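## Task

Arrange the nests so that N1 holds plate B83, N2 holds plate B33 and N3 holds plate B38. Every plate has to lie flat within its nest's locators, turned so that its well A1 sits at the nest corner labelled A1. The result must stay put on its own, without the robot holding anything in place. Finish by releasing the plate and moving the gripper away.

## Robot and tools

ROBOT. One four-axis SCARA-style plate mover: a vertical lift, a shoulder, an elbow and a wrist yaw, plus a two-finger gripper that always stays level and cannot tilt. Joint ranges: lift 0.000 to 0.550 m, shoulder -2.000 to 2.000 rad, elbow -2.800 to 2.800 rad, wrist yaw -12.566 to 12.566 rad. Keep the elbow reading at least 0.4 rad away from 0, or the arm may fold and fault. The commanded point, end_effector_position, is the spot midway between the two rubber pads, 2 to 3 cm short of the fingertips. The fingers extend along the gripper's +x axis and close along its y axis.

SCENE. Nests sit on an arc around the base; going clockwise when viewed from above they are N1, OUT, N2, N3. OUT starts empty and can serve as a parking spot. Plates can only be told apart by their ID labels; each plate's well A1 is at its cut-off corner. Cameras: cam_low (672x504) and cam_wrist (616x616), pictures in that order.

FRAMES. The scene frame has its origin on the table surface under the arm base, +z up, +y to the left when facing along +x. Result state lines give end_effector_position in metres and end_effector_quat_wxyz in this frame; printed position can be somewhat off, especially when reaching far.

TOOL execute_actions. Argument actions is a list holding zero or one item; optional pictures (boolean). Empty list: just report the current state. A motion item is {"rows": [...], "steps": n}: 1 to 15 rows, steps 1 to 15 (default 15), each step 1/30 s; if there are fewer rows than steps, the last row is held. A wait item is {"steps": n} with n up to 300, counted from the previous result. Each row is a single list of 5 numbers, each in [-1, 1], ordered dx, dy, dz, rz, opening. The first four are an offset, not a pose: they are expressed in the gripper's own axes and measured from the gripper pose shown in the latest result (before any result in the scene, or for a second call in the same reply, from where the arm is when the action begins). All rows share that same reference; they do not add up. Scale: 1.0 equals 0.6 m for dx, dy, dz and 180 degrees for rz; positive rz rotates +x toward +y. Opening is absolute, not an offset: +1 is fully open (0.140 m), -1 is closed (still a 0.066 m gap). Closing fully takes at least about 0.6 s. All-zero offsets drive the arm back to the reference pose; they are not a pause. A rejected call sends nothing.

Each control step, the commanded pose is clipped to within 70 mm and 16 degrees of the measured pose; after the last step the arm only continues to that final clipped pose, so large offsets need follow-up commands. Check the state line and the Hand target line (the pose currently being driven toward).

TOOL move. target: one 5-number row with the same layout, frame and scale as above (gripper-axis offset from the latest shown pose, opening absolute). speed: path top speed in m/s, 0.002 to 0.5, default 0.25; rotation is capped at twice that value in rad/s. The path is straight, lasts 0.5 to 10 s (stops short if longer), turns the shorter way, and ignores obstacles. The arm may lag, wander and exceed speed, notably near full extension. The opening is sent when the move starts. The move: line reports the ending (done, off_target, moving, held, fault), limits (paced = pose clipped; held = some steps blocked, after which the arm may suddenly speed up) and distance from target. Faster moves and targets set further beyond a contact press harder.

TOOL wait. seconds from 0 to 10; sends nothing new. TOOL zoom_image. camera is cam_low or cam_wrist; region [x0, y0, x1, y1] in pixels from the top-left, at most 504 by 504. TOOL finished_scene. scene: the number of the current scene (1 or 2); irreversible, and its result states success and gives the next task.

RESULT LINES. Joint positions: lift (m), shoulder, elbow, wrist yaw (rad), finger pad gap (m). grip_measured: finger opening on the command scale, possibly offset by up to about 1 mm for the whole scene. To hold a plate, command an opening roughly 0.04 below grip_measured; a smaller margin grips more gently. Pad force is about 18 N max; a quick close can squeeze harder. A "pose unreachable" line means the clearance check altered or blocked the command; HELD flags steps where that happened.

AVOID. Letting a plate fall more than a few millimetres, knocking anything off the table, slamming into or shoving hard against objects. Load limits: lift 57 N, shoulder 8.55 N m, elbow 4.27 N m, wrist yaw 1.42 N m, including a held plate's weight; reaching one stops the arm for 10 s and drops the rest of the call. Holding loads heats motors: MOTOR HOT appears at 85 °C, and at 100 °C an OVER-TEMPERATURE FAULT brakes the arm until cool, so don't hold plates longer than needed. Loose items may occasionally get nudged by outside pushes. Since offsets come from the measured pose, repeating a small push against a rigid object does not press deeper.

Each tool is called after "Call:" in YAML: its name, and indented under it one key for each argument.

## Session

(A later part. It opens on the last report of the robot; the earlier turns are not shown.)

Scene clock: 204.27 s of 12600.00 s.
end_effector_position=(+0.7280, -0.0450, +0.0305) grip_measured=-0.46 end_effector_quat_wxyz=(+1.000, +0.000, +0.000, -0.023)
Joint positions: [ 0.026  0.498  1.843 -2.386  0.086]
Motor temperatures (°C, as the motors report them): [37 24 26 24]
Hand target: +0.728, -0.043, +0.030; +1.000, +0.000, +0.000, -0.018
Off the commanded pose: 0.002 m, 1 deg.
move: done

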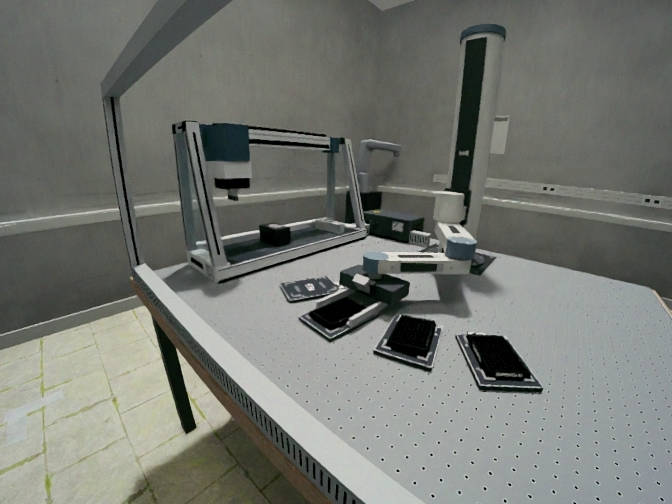

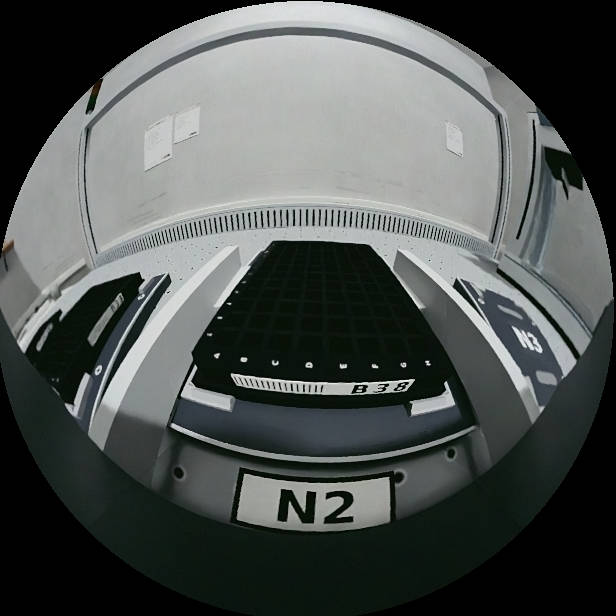

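Call:
move:
  target: [0, 0, 0.08, 0, -0.53]
  speed: 0.15

Call:
move:
  target: [-0.088, -0.286, 0, -0.102, -0.53]
  speed: 0.25

Scene clock: 214.17 s of 12600.00 s.
end_effector_position=(+0.7280, -0.0451, +0.0786) grip_measured=-0.46 end_effector_quat_wxyz=(+1.000, +0.000, +0.000, -0.023)
Joint positions: [ 0.074  0.497  1.843 -2.387  0.086]
Motor temperatures (°C, as the motors report them): [37 24 26 25]
Hand target: +0.728, -0.045, +0.079; +1.000, +0.000, +0.000, -0.023
Off the commanded pose: 0.000 m, 0 deg.
After step 90, 6.17 s passed at rest.
move: done

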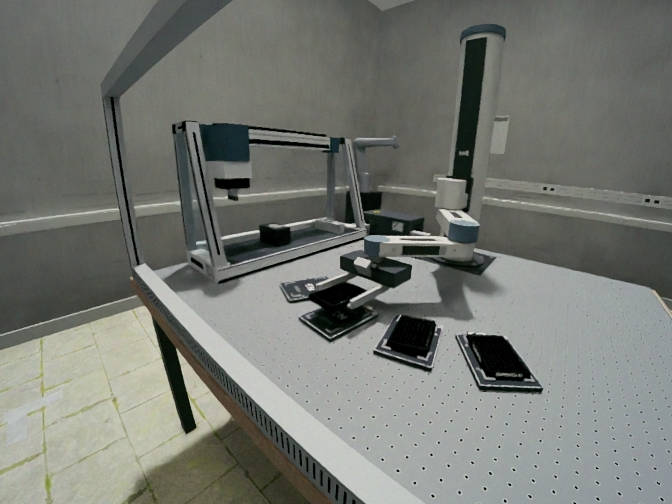

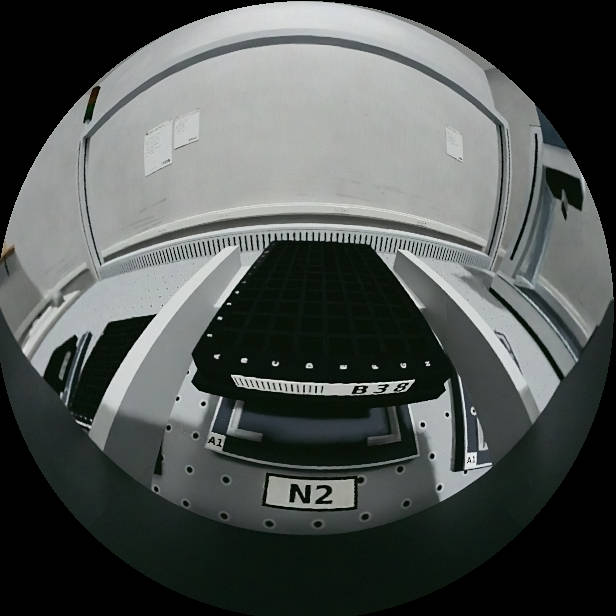

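Scene clock: 215.23 s of 12600.00 s.
end_effector_position=(+0.6673, -0.2142, +0.0786) grip_measured=-0.46 end_effector_quat_wxyz=(+0.983, +0.000, +0.000, -0.182)
Joint positions: [ 0.074  0.213  1.733 -2.313  0.086]
Motor temperatures (°C, as the motors report them): [37 24 26 25]
Hand target: +0.667, -0.214, +0.079; +0.983, +0.000, +0.000, -0.182
Off the commanded pose: 0.000 m, 0 deg.
move: done

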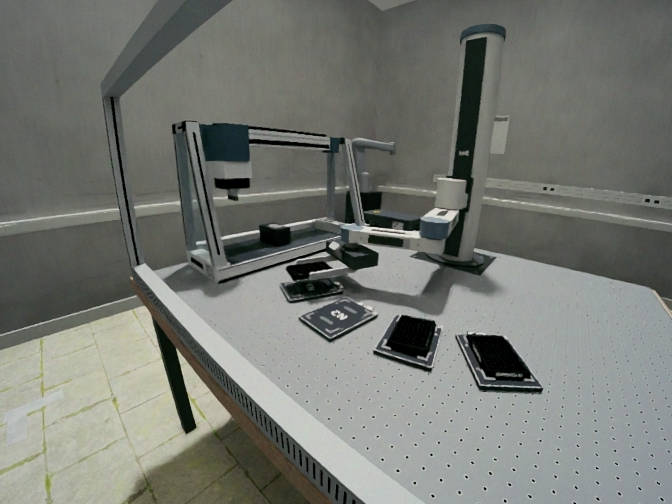

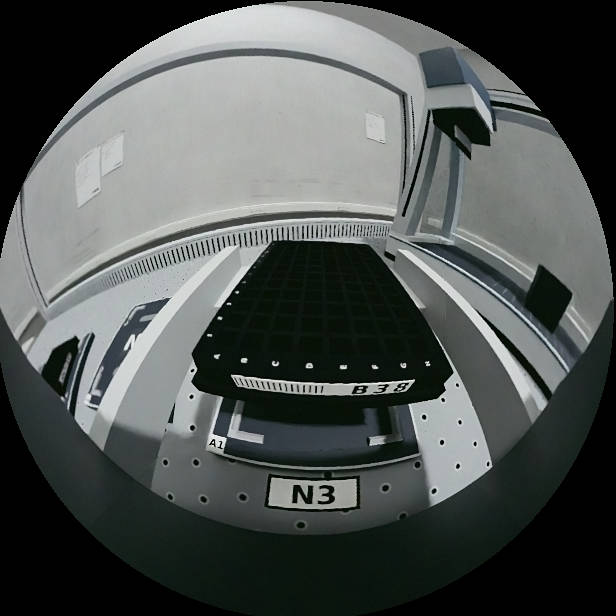

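Call:
move:
  target: [0, 0, -0.07, 0.006, -0.53]
  speed: 0.08

Scene clock: 222.73 s of 12600.00 s.
end_effector_position=(+0.6672, -0.2142, +0.0365) grip_measured=-0.46 end_effector_quat_wxyz=(+0.985, +0.000, +0.000, -0.173)
Joint positions: [ 0.032  0.206  1.733 -2.288  0.086]
Motor temperatures (°C, as the motors report them): [37 24 26 24]
Hand target: +0.667, -0.214, +0.037; +0.985, +0.000, +0.000, -0.173
Off the commanded pose: 0.000 m, 0 deg.
After step 90, 3.70 s passed at rest.
move: done

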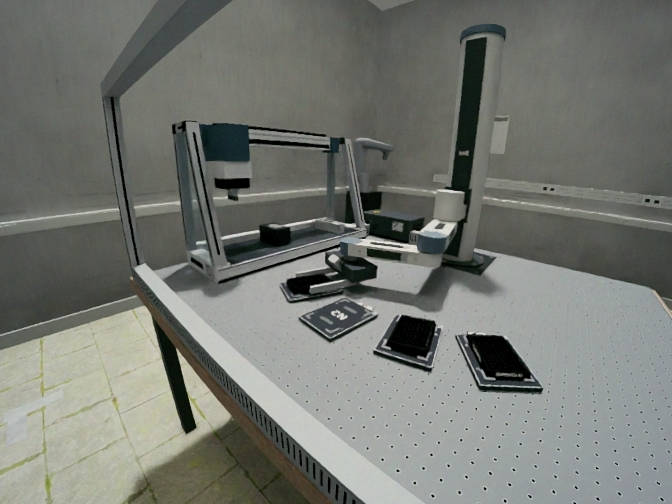

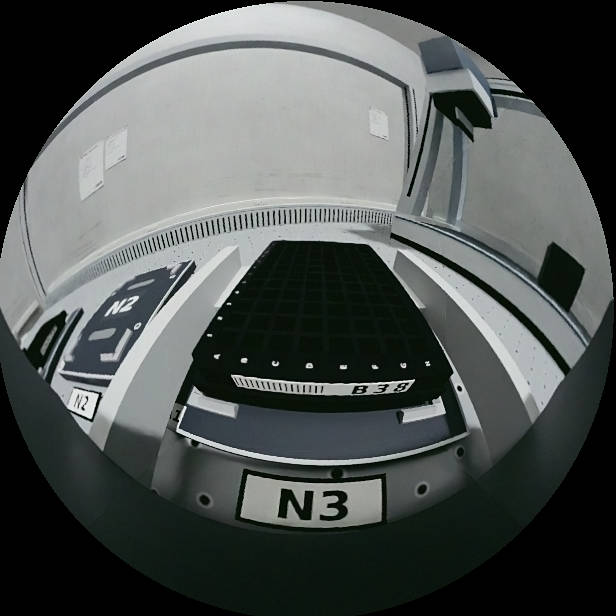

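Call:
move:
  target: [0, 0, -0.009, 0, -0.53]
  speed: 0.03

Call:
move:
  target: [0, 0, 0, 0, 1]
  speed: 0.05

Call:
move:
  target: [0, 0, 0.068, 0, 1]
  speed: 0.2

Scene clock: 227.73 s of 12600.00 s.
end_effector_position=(+0.6672, -0.2143, +0.0311) grip_measured=-0.46 end_effector_quat_wxyz=(+0.985, +0.000, +0.000, -0.173)
Joint positions: [ 0.026  0.206  1.733 -2.288  0.086]
Motor temperatures (°C, as the motors report them): [37 24 26 24]
Hand target: +0.667, -0.214, +0.031; +0.985, +0.000, +0.000, -0.173
Off the commanded pose: 0.000 m, 0 deg.
After step 90, 1.30 s passed at rest.
move: done

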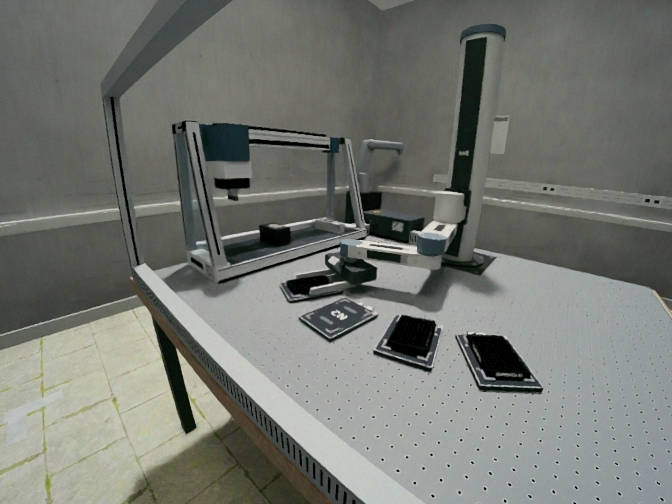

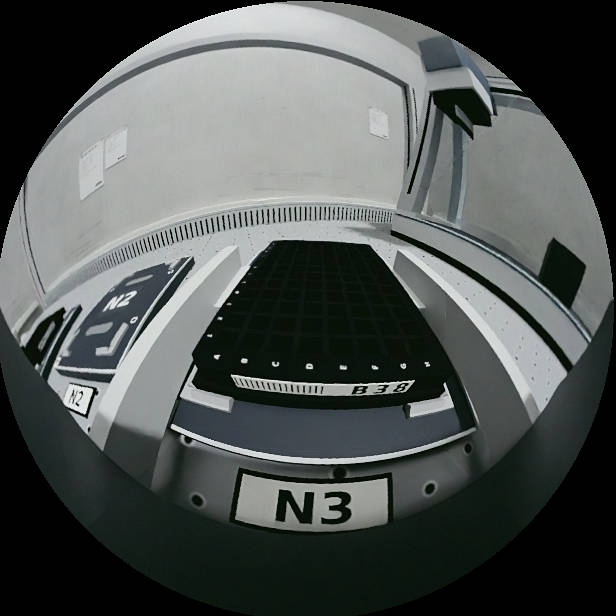

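Scene clock: 228.40 s of 12600.00 s.
end_effector_position=(+0.6672, -0.2143, +0.0311) grip_measured=+0.99 end_effector_quat_wxyz=(+0.985, +0.000, +0.000, -0.173)
Joint positions: [ 0.026  0.206  1.733 -2.288  0.14 ]
Motor temperatures (°C, as the motors report them): [37 24 26 24]
Hand target: +0.667, -0.214, +0.031; +0.985, +0.000, +0.000, -0.173
Off the commanded pose: 0.000 m, 0 deg.
move: done

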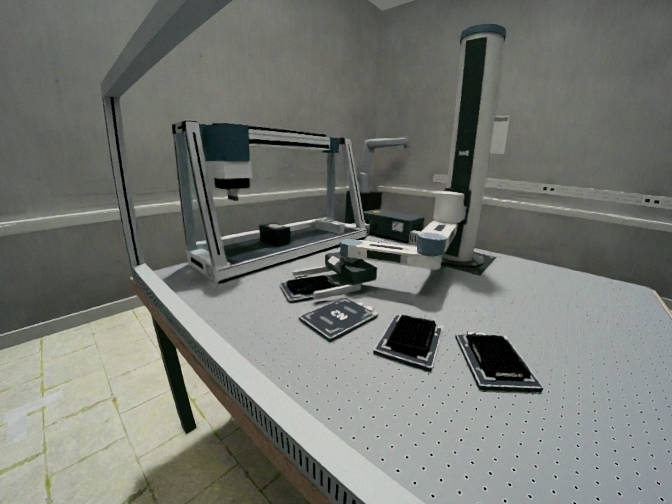

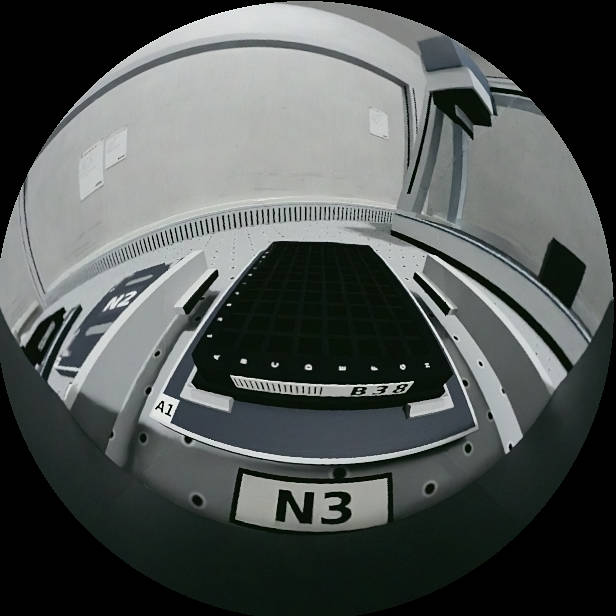

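Scene clock: 229.10 s of 12600.00 s.
end_effector_position=(+0.6672, -0.2143, +0.0719) grip_measured=+0.99 end_effector_quat_wxyz=(+0.985, +0.000, +0.000, -0.173)
Joint positions: [ 0.067  0.206  1.733 -2.288  0.14 ]
Motor temperatures (°C, as the motors report them): [37 24 26 24]
Hand target: +0.667, -0.214, +0.072; +0.985, +0.000, +0.000, -0.173
Off the commanded pose: 0.000 m, 0 deg.
move: done

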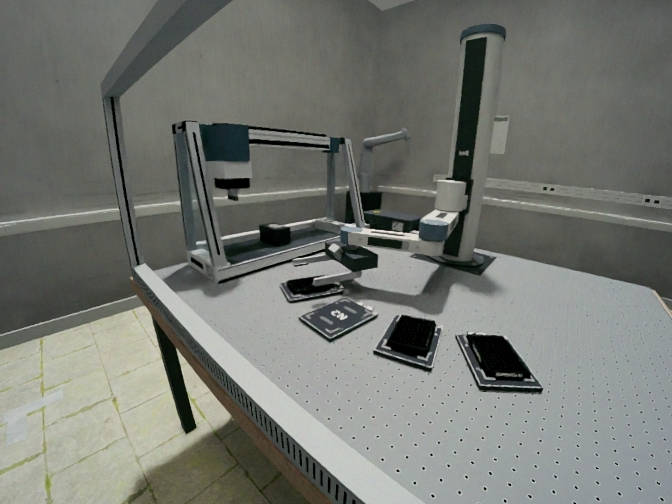

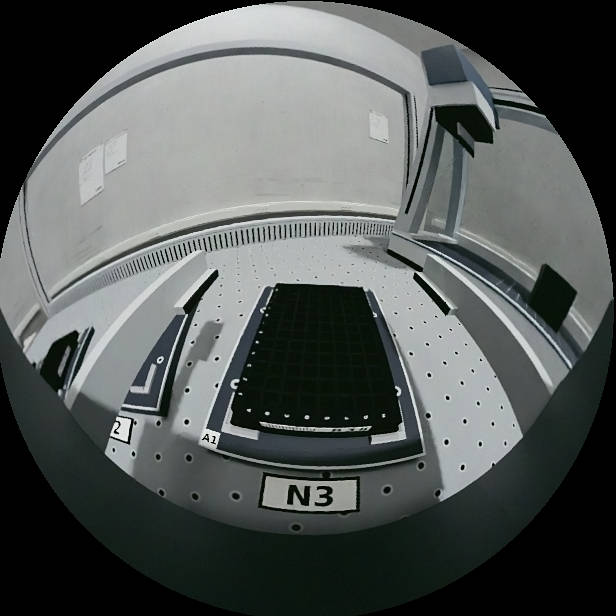

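Call:
move:
  target: [-0.167, 0.563, 0, 0.2056, 1]
  speed: 0.3

Call:
move:
  target: [0, 0, -0.066, 0, 1]
  speed: 0.1

Call:
move:
  target: [0, 0, 0, 0, -0.53]
  speed: 0.05

Scene clock: 239.70 s of 12600.00 s.
end_effector_position=(+0.6884, +0.1376, +0.0719) grip_measured=+0.99 end_effector_quat_wxyz=(+0.989, +0.000, +0.000, +0.149)
Joint positions: [ 0.067  0.902  1.701 -2.305  0.14 ]
Motor temperatures (°C, as the motors report them): [37 24 26 24]
Hand target: +0.688, +0.137, +0.072; +0.989, +0.000, +0.000, +0.148
Off the commanded pose: 0.000 m, 0 deg.
After step 90, 6.07 s passed at rest.
move: done

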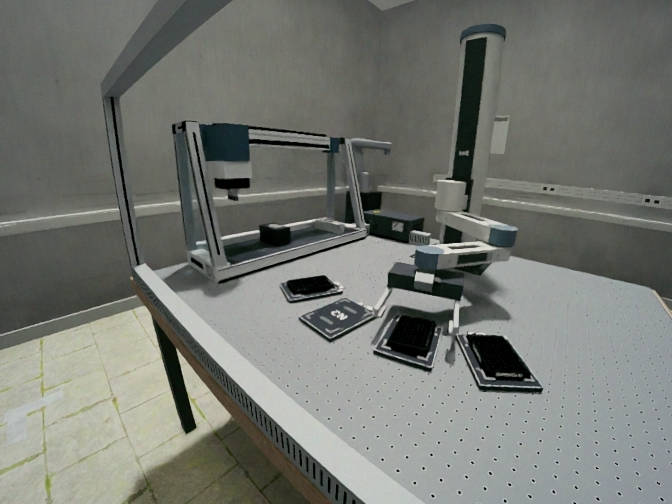

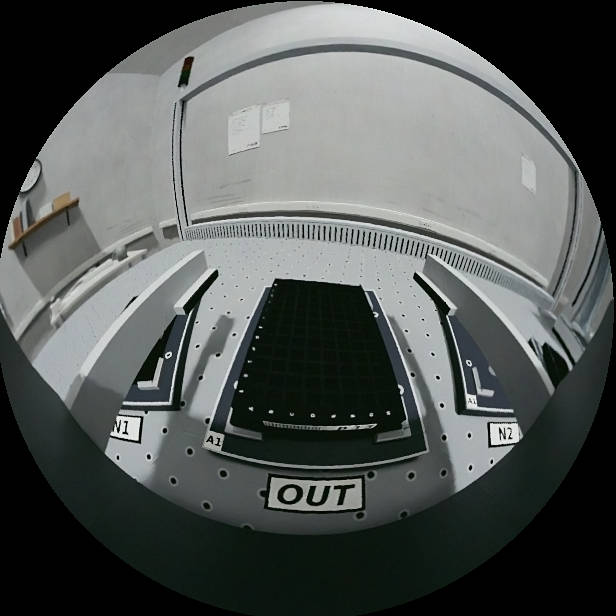

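Scene clock: 240.43 s of 12600.00 s.
end_effector_position=(+0.6884, +0.1376, +0.0323) grip_measured=+0.99 end_effector_quat_wxyz=(+0.989, +0.000, +0.000, +0.148)
Joint positions: [ 0.027  0.902  1.701 -2.305  0.14 ]
Motor temperatures (°C, as the motors report them): [37 24 26 24]
Hand target: +0.688, +0.138, +0.032; +0.989, +0.000, +0.000, +0.149
Off the commanded pose: 0.000 m, 0 deg.
move: done

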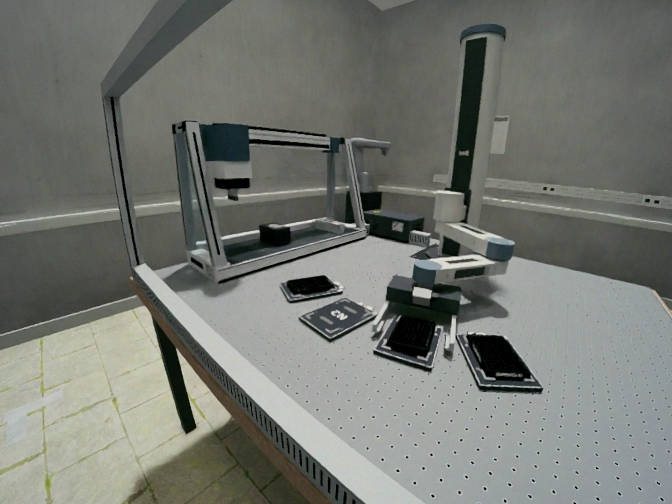

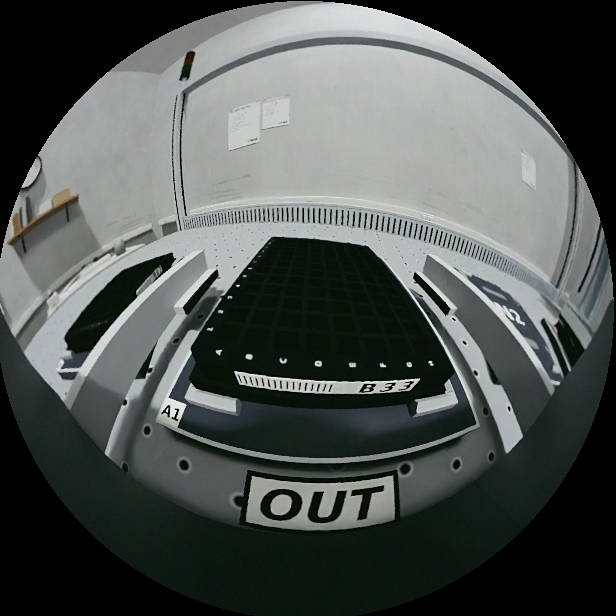

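Scene clock: 241.13 s of 12600.00 s.
end_effector_position=(+0.6884, +0.1376, +0.0323) grip_measured=-0.48 end_effector_quat_wxyz=(+0.989, +0.000, +0.000, +0.148)
Joint positions: [ 0.027  0.902  1.701 -2.305  0.085]
Motor temperatures (°C, as the motors report them): [37 24 26 24]
Hand target: +0.688, +0.138, +0.032; +0.989, +0.000, +0.000, +0.148
Off the commanded pose: 0.000 m, 0 deg.
move: done

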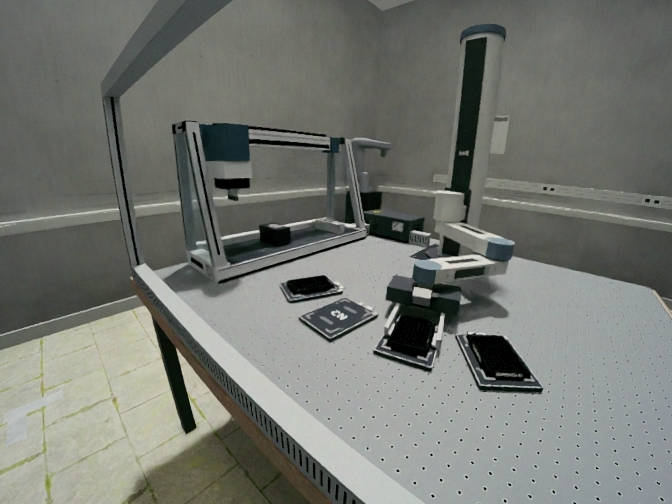

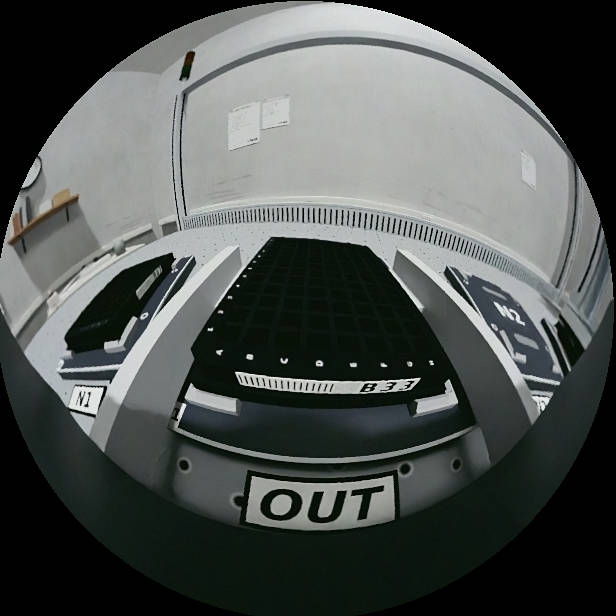

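Call:
zoom_image:
  camera: "cam_wrist"
  region: [50, 240, 210, 380]

Call:
move:
  target: [0, 0, 0.077, 0, -0.53]
  speed: 0.15

Region (50, 240, 210, 380) of cam_wrist's 616x616 image, scaled by 3.150, with more detail than that image has; it fills the top 441 rows of this view, and the rest is white.

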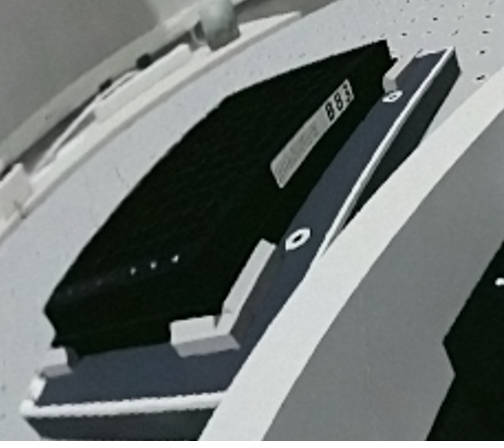

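Scene clock: 246.87 s of 12600.00 s.
end_effector_position=(+0.6885, +0.1376, +0.0785) grip_measured=-0.48 end_effector_quat_wxyz=(+0.989, +0.000, +0.000, +0.149)
Joint positions: [ 0.074  0.902  1.701 -2.305  0.085]
Motor temperatures (°C, as the motors report them): [37 24 26 24]
Hand target: +0.688, +0.138, +0.079; +0.989, +0.000, +0.000, +0.148
Off the commanded pose: 0.000 m, 0 deg.
After step 90, 2.00 s passed at rest.
move: done

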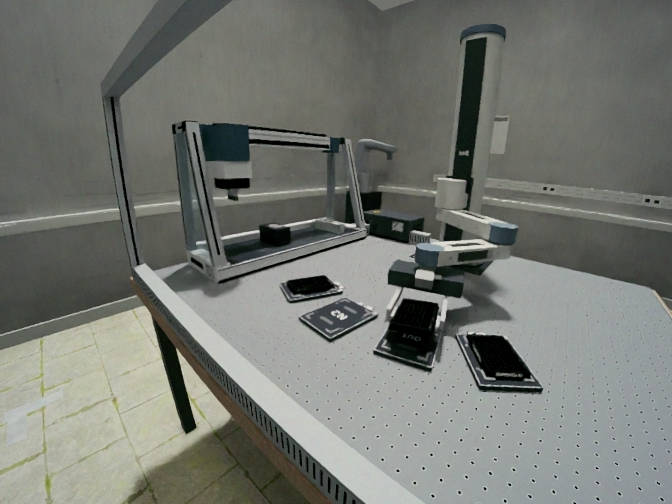

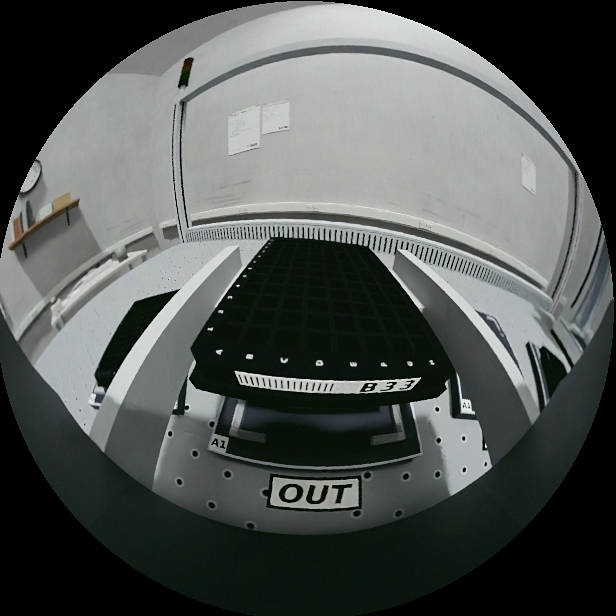

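Call:
move:
  target: [-0.0265, -0.31, 0, -0.1144, -0.53]
  speed: 0.25

Scene clock: 256.03 s of 12600.00 s.
end_effector_position=(+0.7278, -0.0450, +0.0785) grip_measured=-0.48 end_effector_quat_wxyz=(+1.000, +0.000, +0.000, -0.031)
Joint positions: [ 0.074  0.504  1.842 -2.407  0.085]
Motor temperatures (°C, as the motors report them): [37 24 26 24]
Hand target: +0.728, -0.045, +0.079; +1.000, +0.000, +0.000, -0.031
Off the commanded pose: 0.000 m, 0 deg.
After step 90, 5.03 s passed at rest.
move: done

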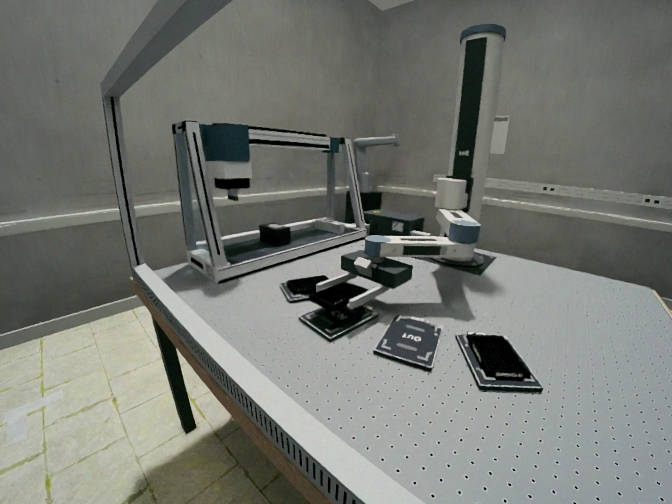

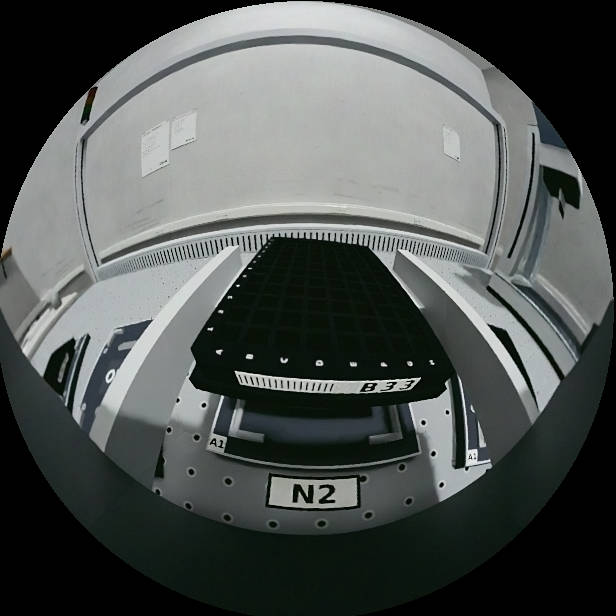

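Call:
move:
  target: [0, 0, -0.068, 0, -0.53]
  speed: 0.08

Call:
move:
  target: [0, 0, -0.008, 0, -0.53]
  speed: 0.03

Scene clock: 262.57 s of 12600.00 s.
end_effector_position=(+0.7278, -0.0450, +0.0377) grip_measured=-0.48 end_effector_quat_wxyz=(+1.000, +0.000, +0.000, -0.031)
Joint positions: [ 0.033  0.504  1.842 -2.407  0.085]
Motor temperatures (°C, as the motors report them): [37 24 26 24]
Hand target: +0.728, -0.045, +0.038; +1.000, +0.000, +0.000, -0.031
Off the commanded pose: 0.000 m, 0 deg.
After step 90, 2.73 s passed at rest.
move: done

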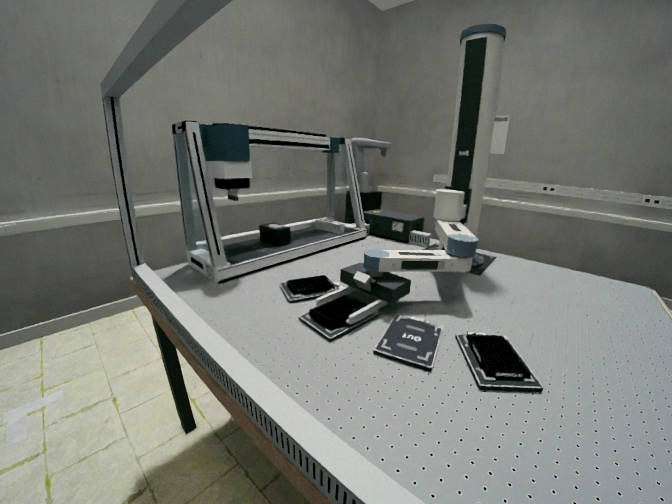

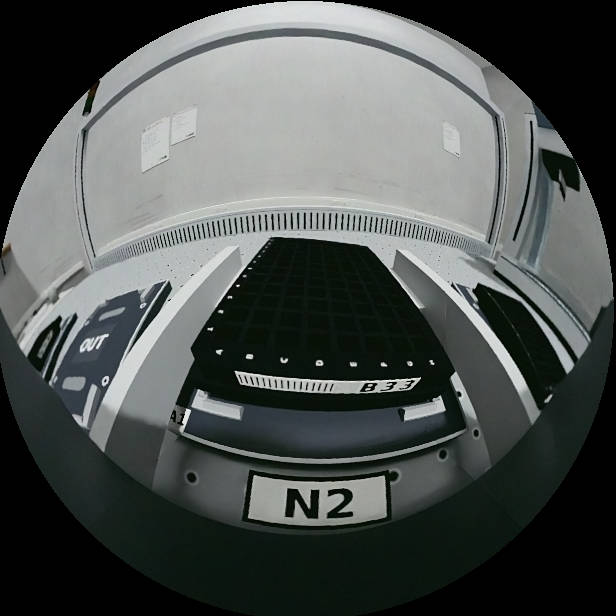

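Scene clock: 263.27 s of 12600.00 s.
end_effector_position=(+0.7278, -0.0450, +0.0329) grip_measured=-0.48 end_effector_quat_wxyz=(+1.000, +0.000, +0.000, -0.031)
Joint positions: [ 0.028  0.504  1.842 -2.407  0.085]
Motor temperatures (°C, as the motors report them): [37 24 26 24]
Hand target: +0.728, -0.045, +0.033; +1.000, +0.000, +0.000, -0.031
Off the commanded pose: 0.000 m, 0 deg.
move: done

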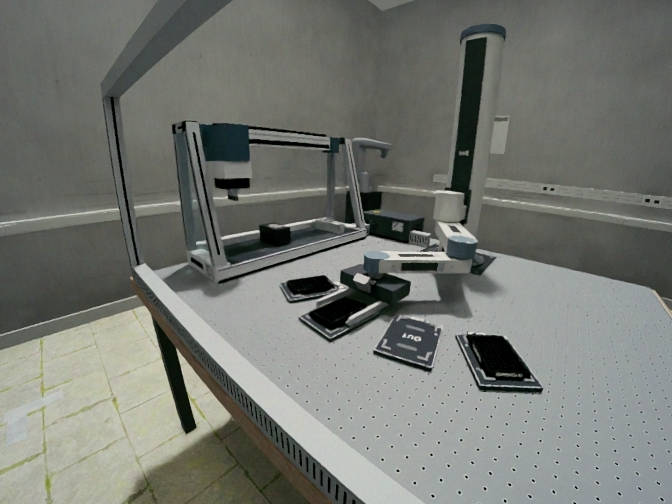

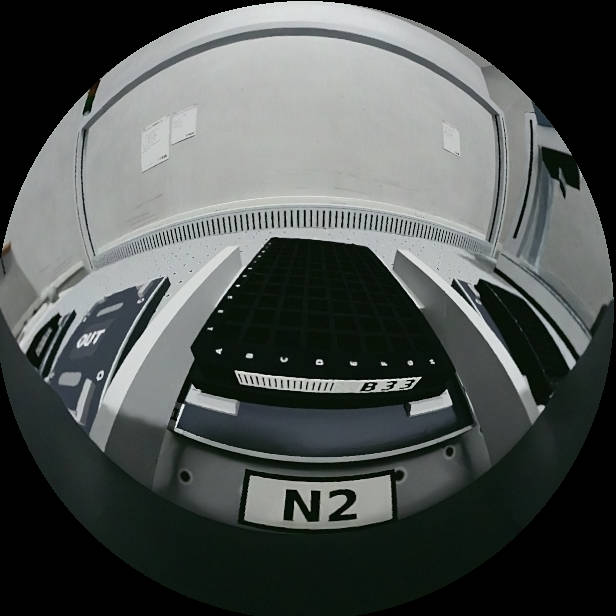

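Call:
move:
  target: [0, 0, 0, 0, 1]
  speed: 0.05

Call:
move:
  target: [0, 0, 0.068, 0, 1]
  speed: 0.2

Scene clock: 268.53 s of 12600.00 s.
end_effector_position=(+0.7278, -0.0450, +0.0329) grip_measured=+0.99 end_effector_quat_wxyz=(+1.000, +0.000, +0.000, -0.031)
Joint positions: [ 0.028  0.504  1.842 -2.407  0.14 ]
Motor temperatures (°C, as the motors report them): [37 24 26 24]
Hand target: +0.728, -0.045, +0.033; +1.000, +0.000, +0.000, -0.031
Off the commanded pose: 0.000 m, 0 deg.
After step 90, 1.57 s passed at rest.
move: done

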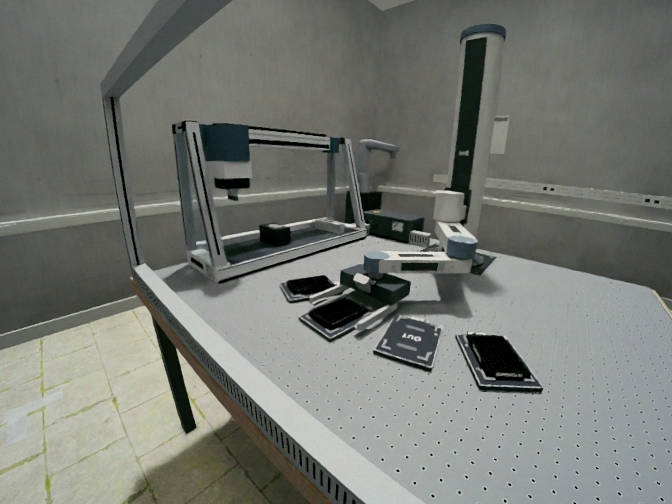

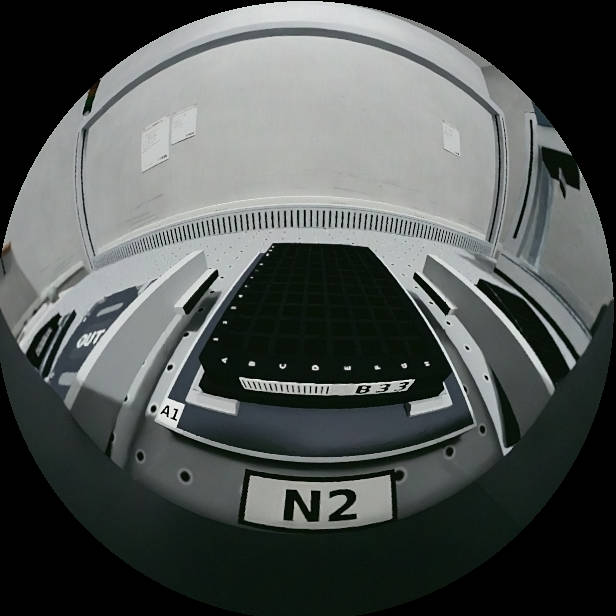

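Scene clock: 269.23 s of 12600.00 s.
end_effector_position=(+0.7278, -0.0450, +0.0737) grip_measured=+0.99 end_effector_quat_wxyz=(+1.000, +0.000, +0.000, -0.031)
Joint positions: [ 0.069  0.504  1.842 -2.407  0.14 ]
Motor temperatures (°C, as the motors report them): [37 24 26 24]
Hand target: +0.728, -0.045, +0.074; +1.000, +0.000, +0.000, -0.031
Off the commanded pose: 0.000 m, 0 deg.
move: done

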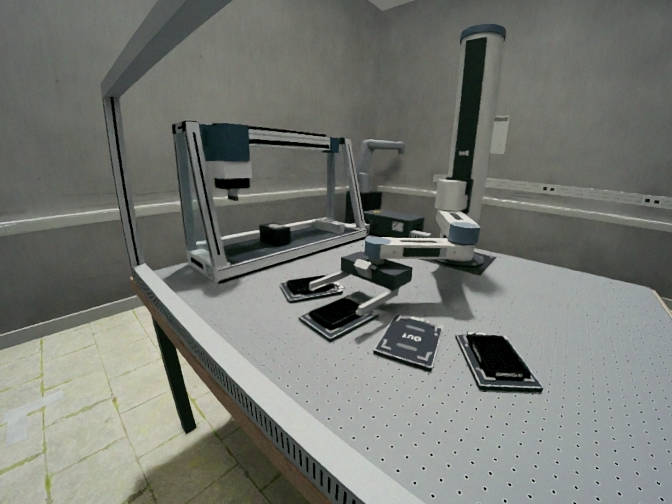

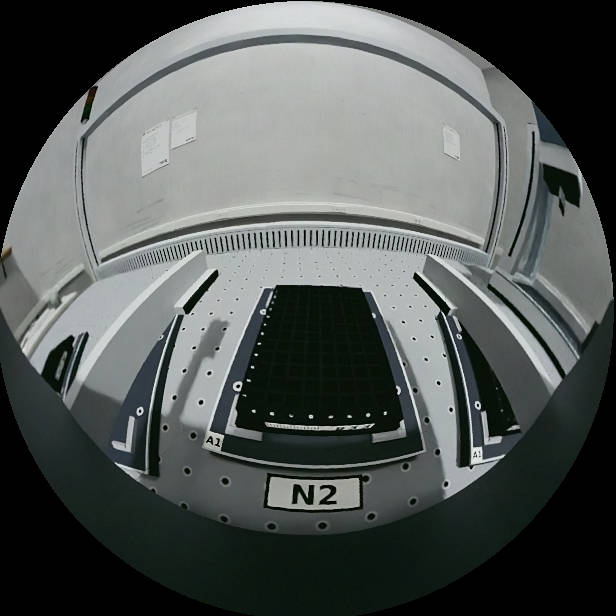

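Plate is seated flat. Clear of the nests; finishing the scene.

Call:
finished_scene:
  scene: 1

The scene is finished: the task was done.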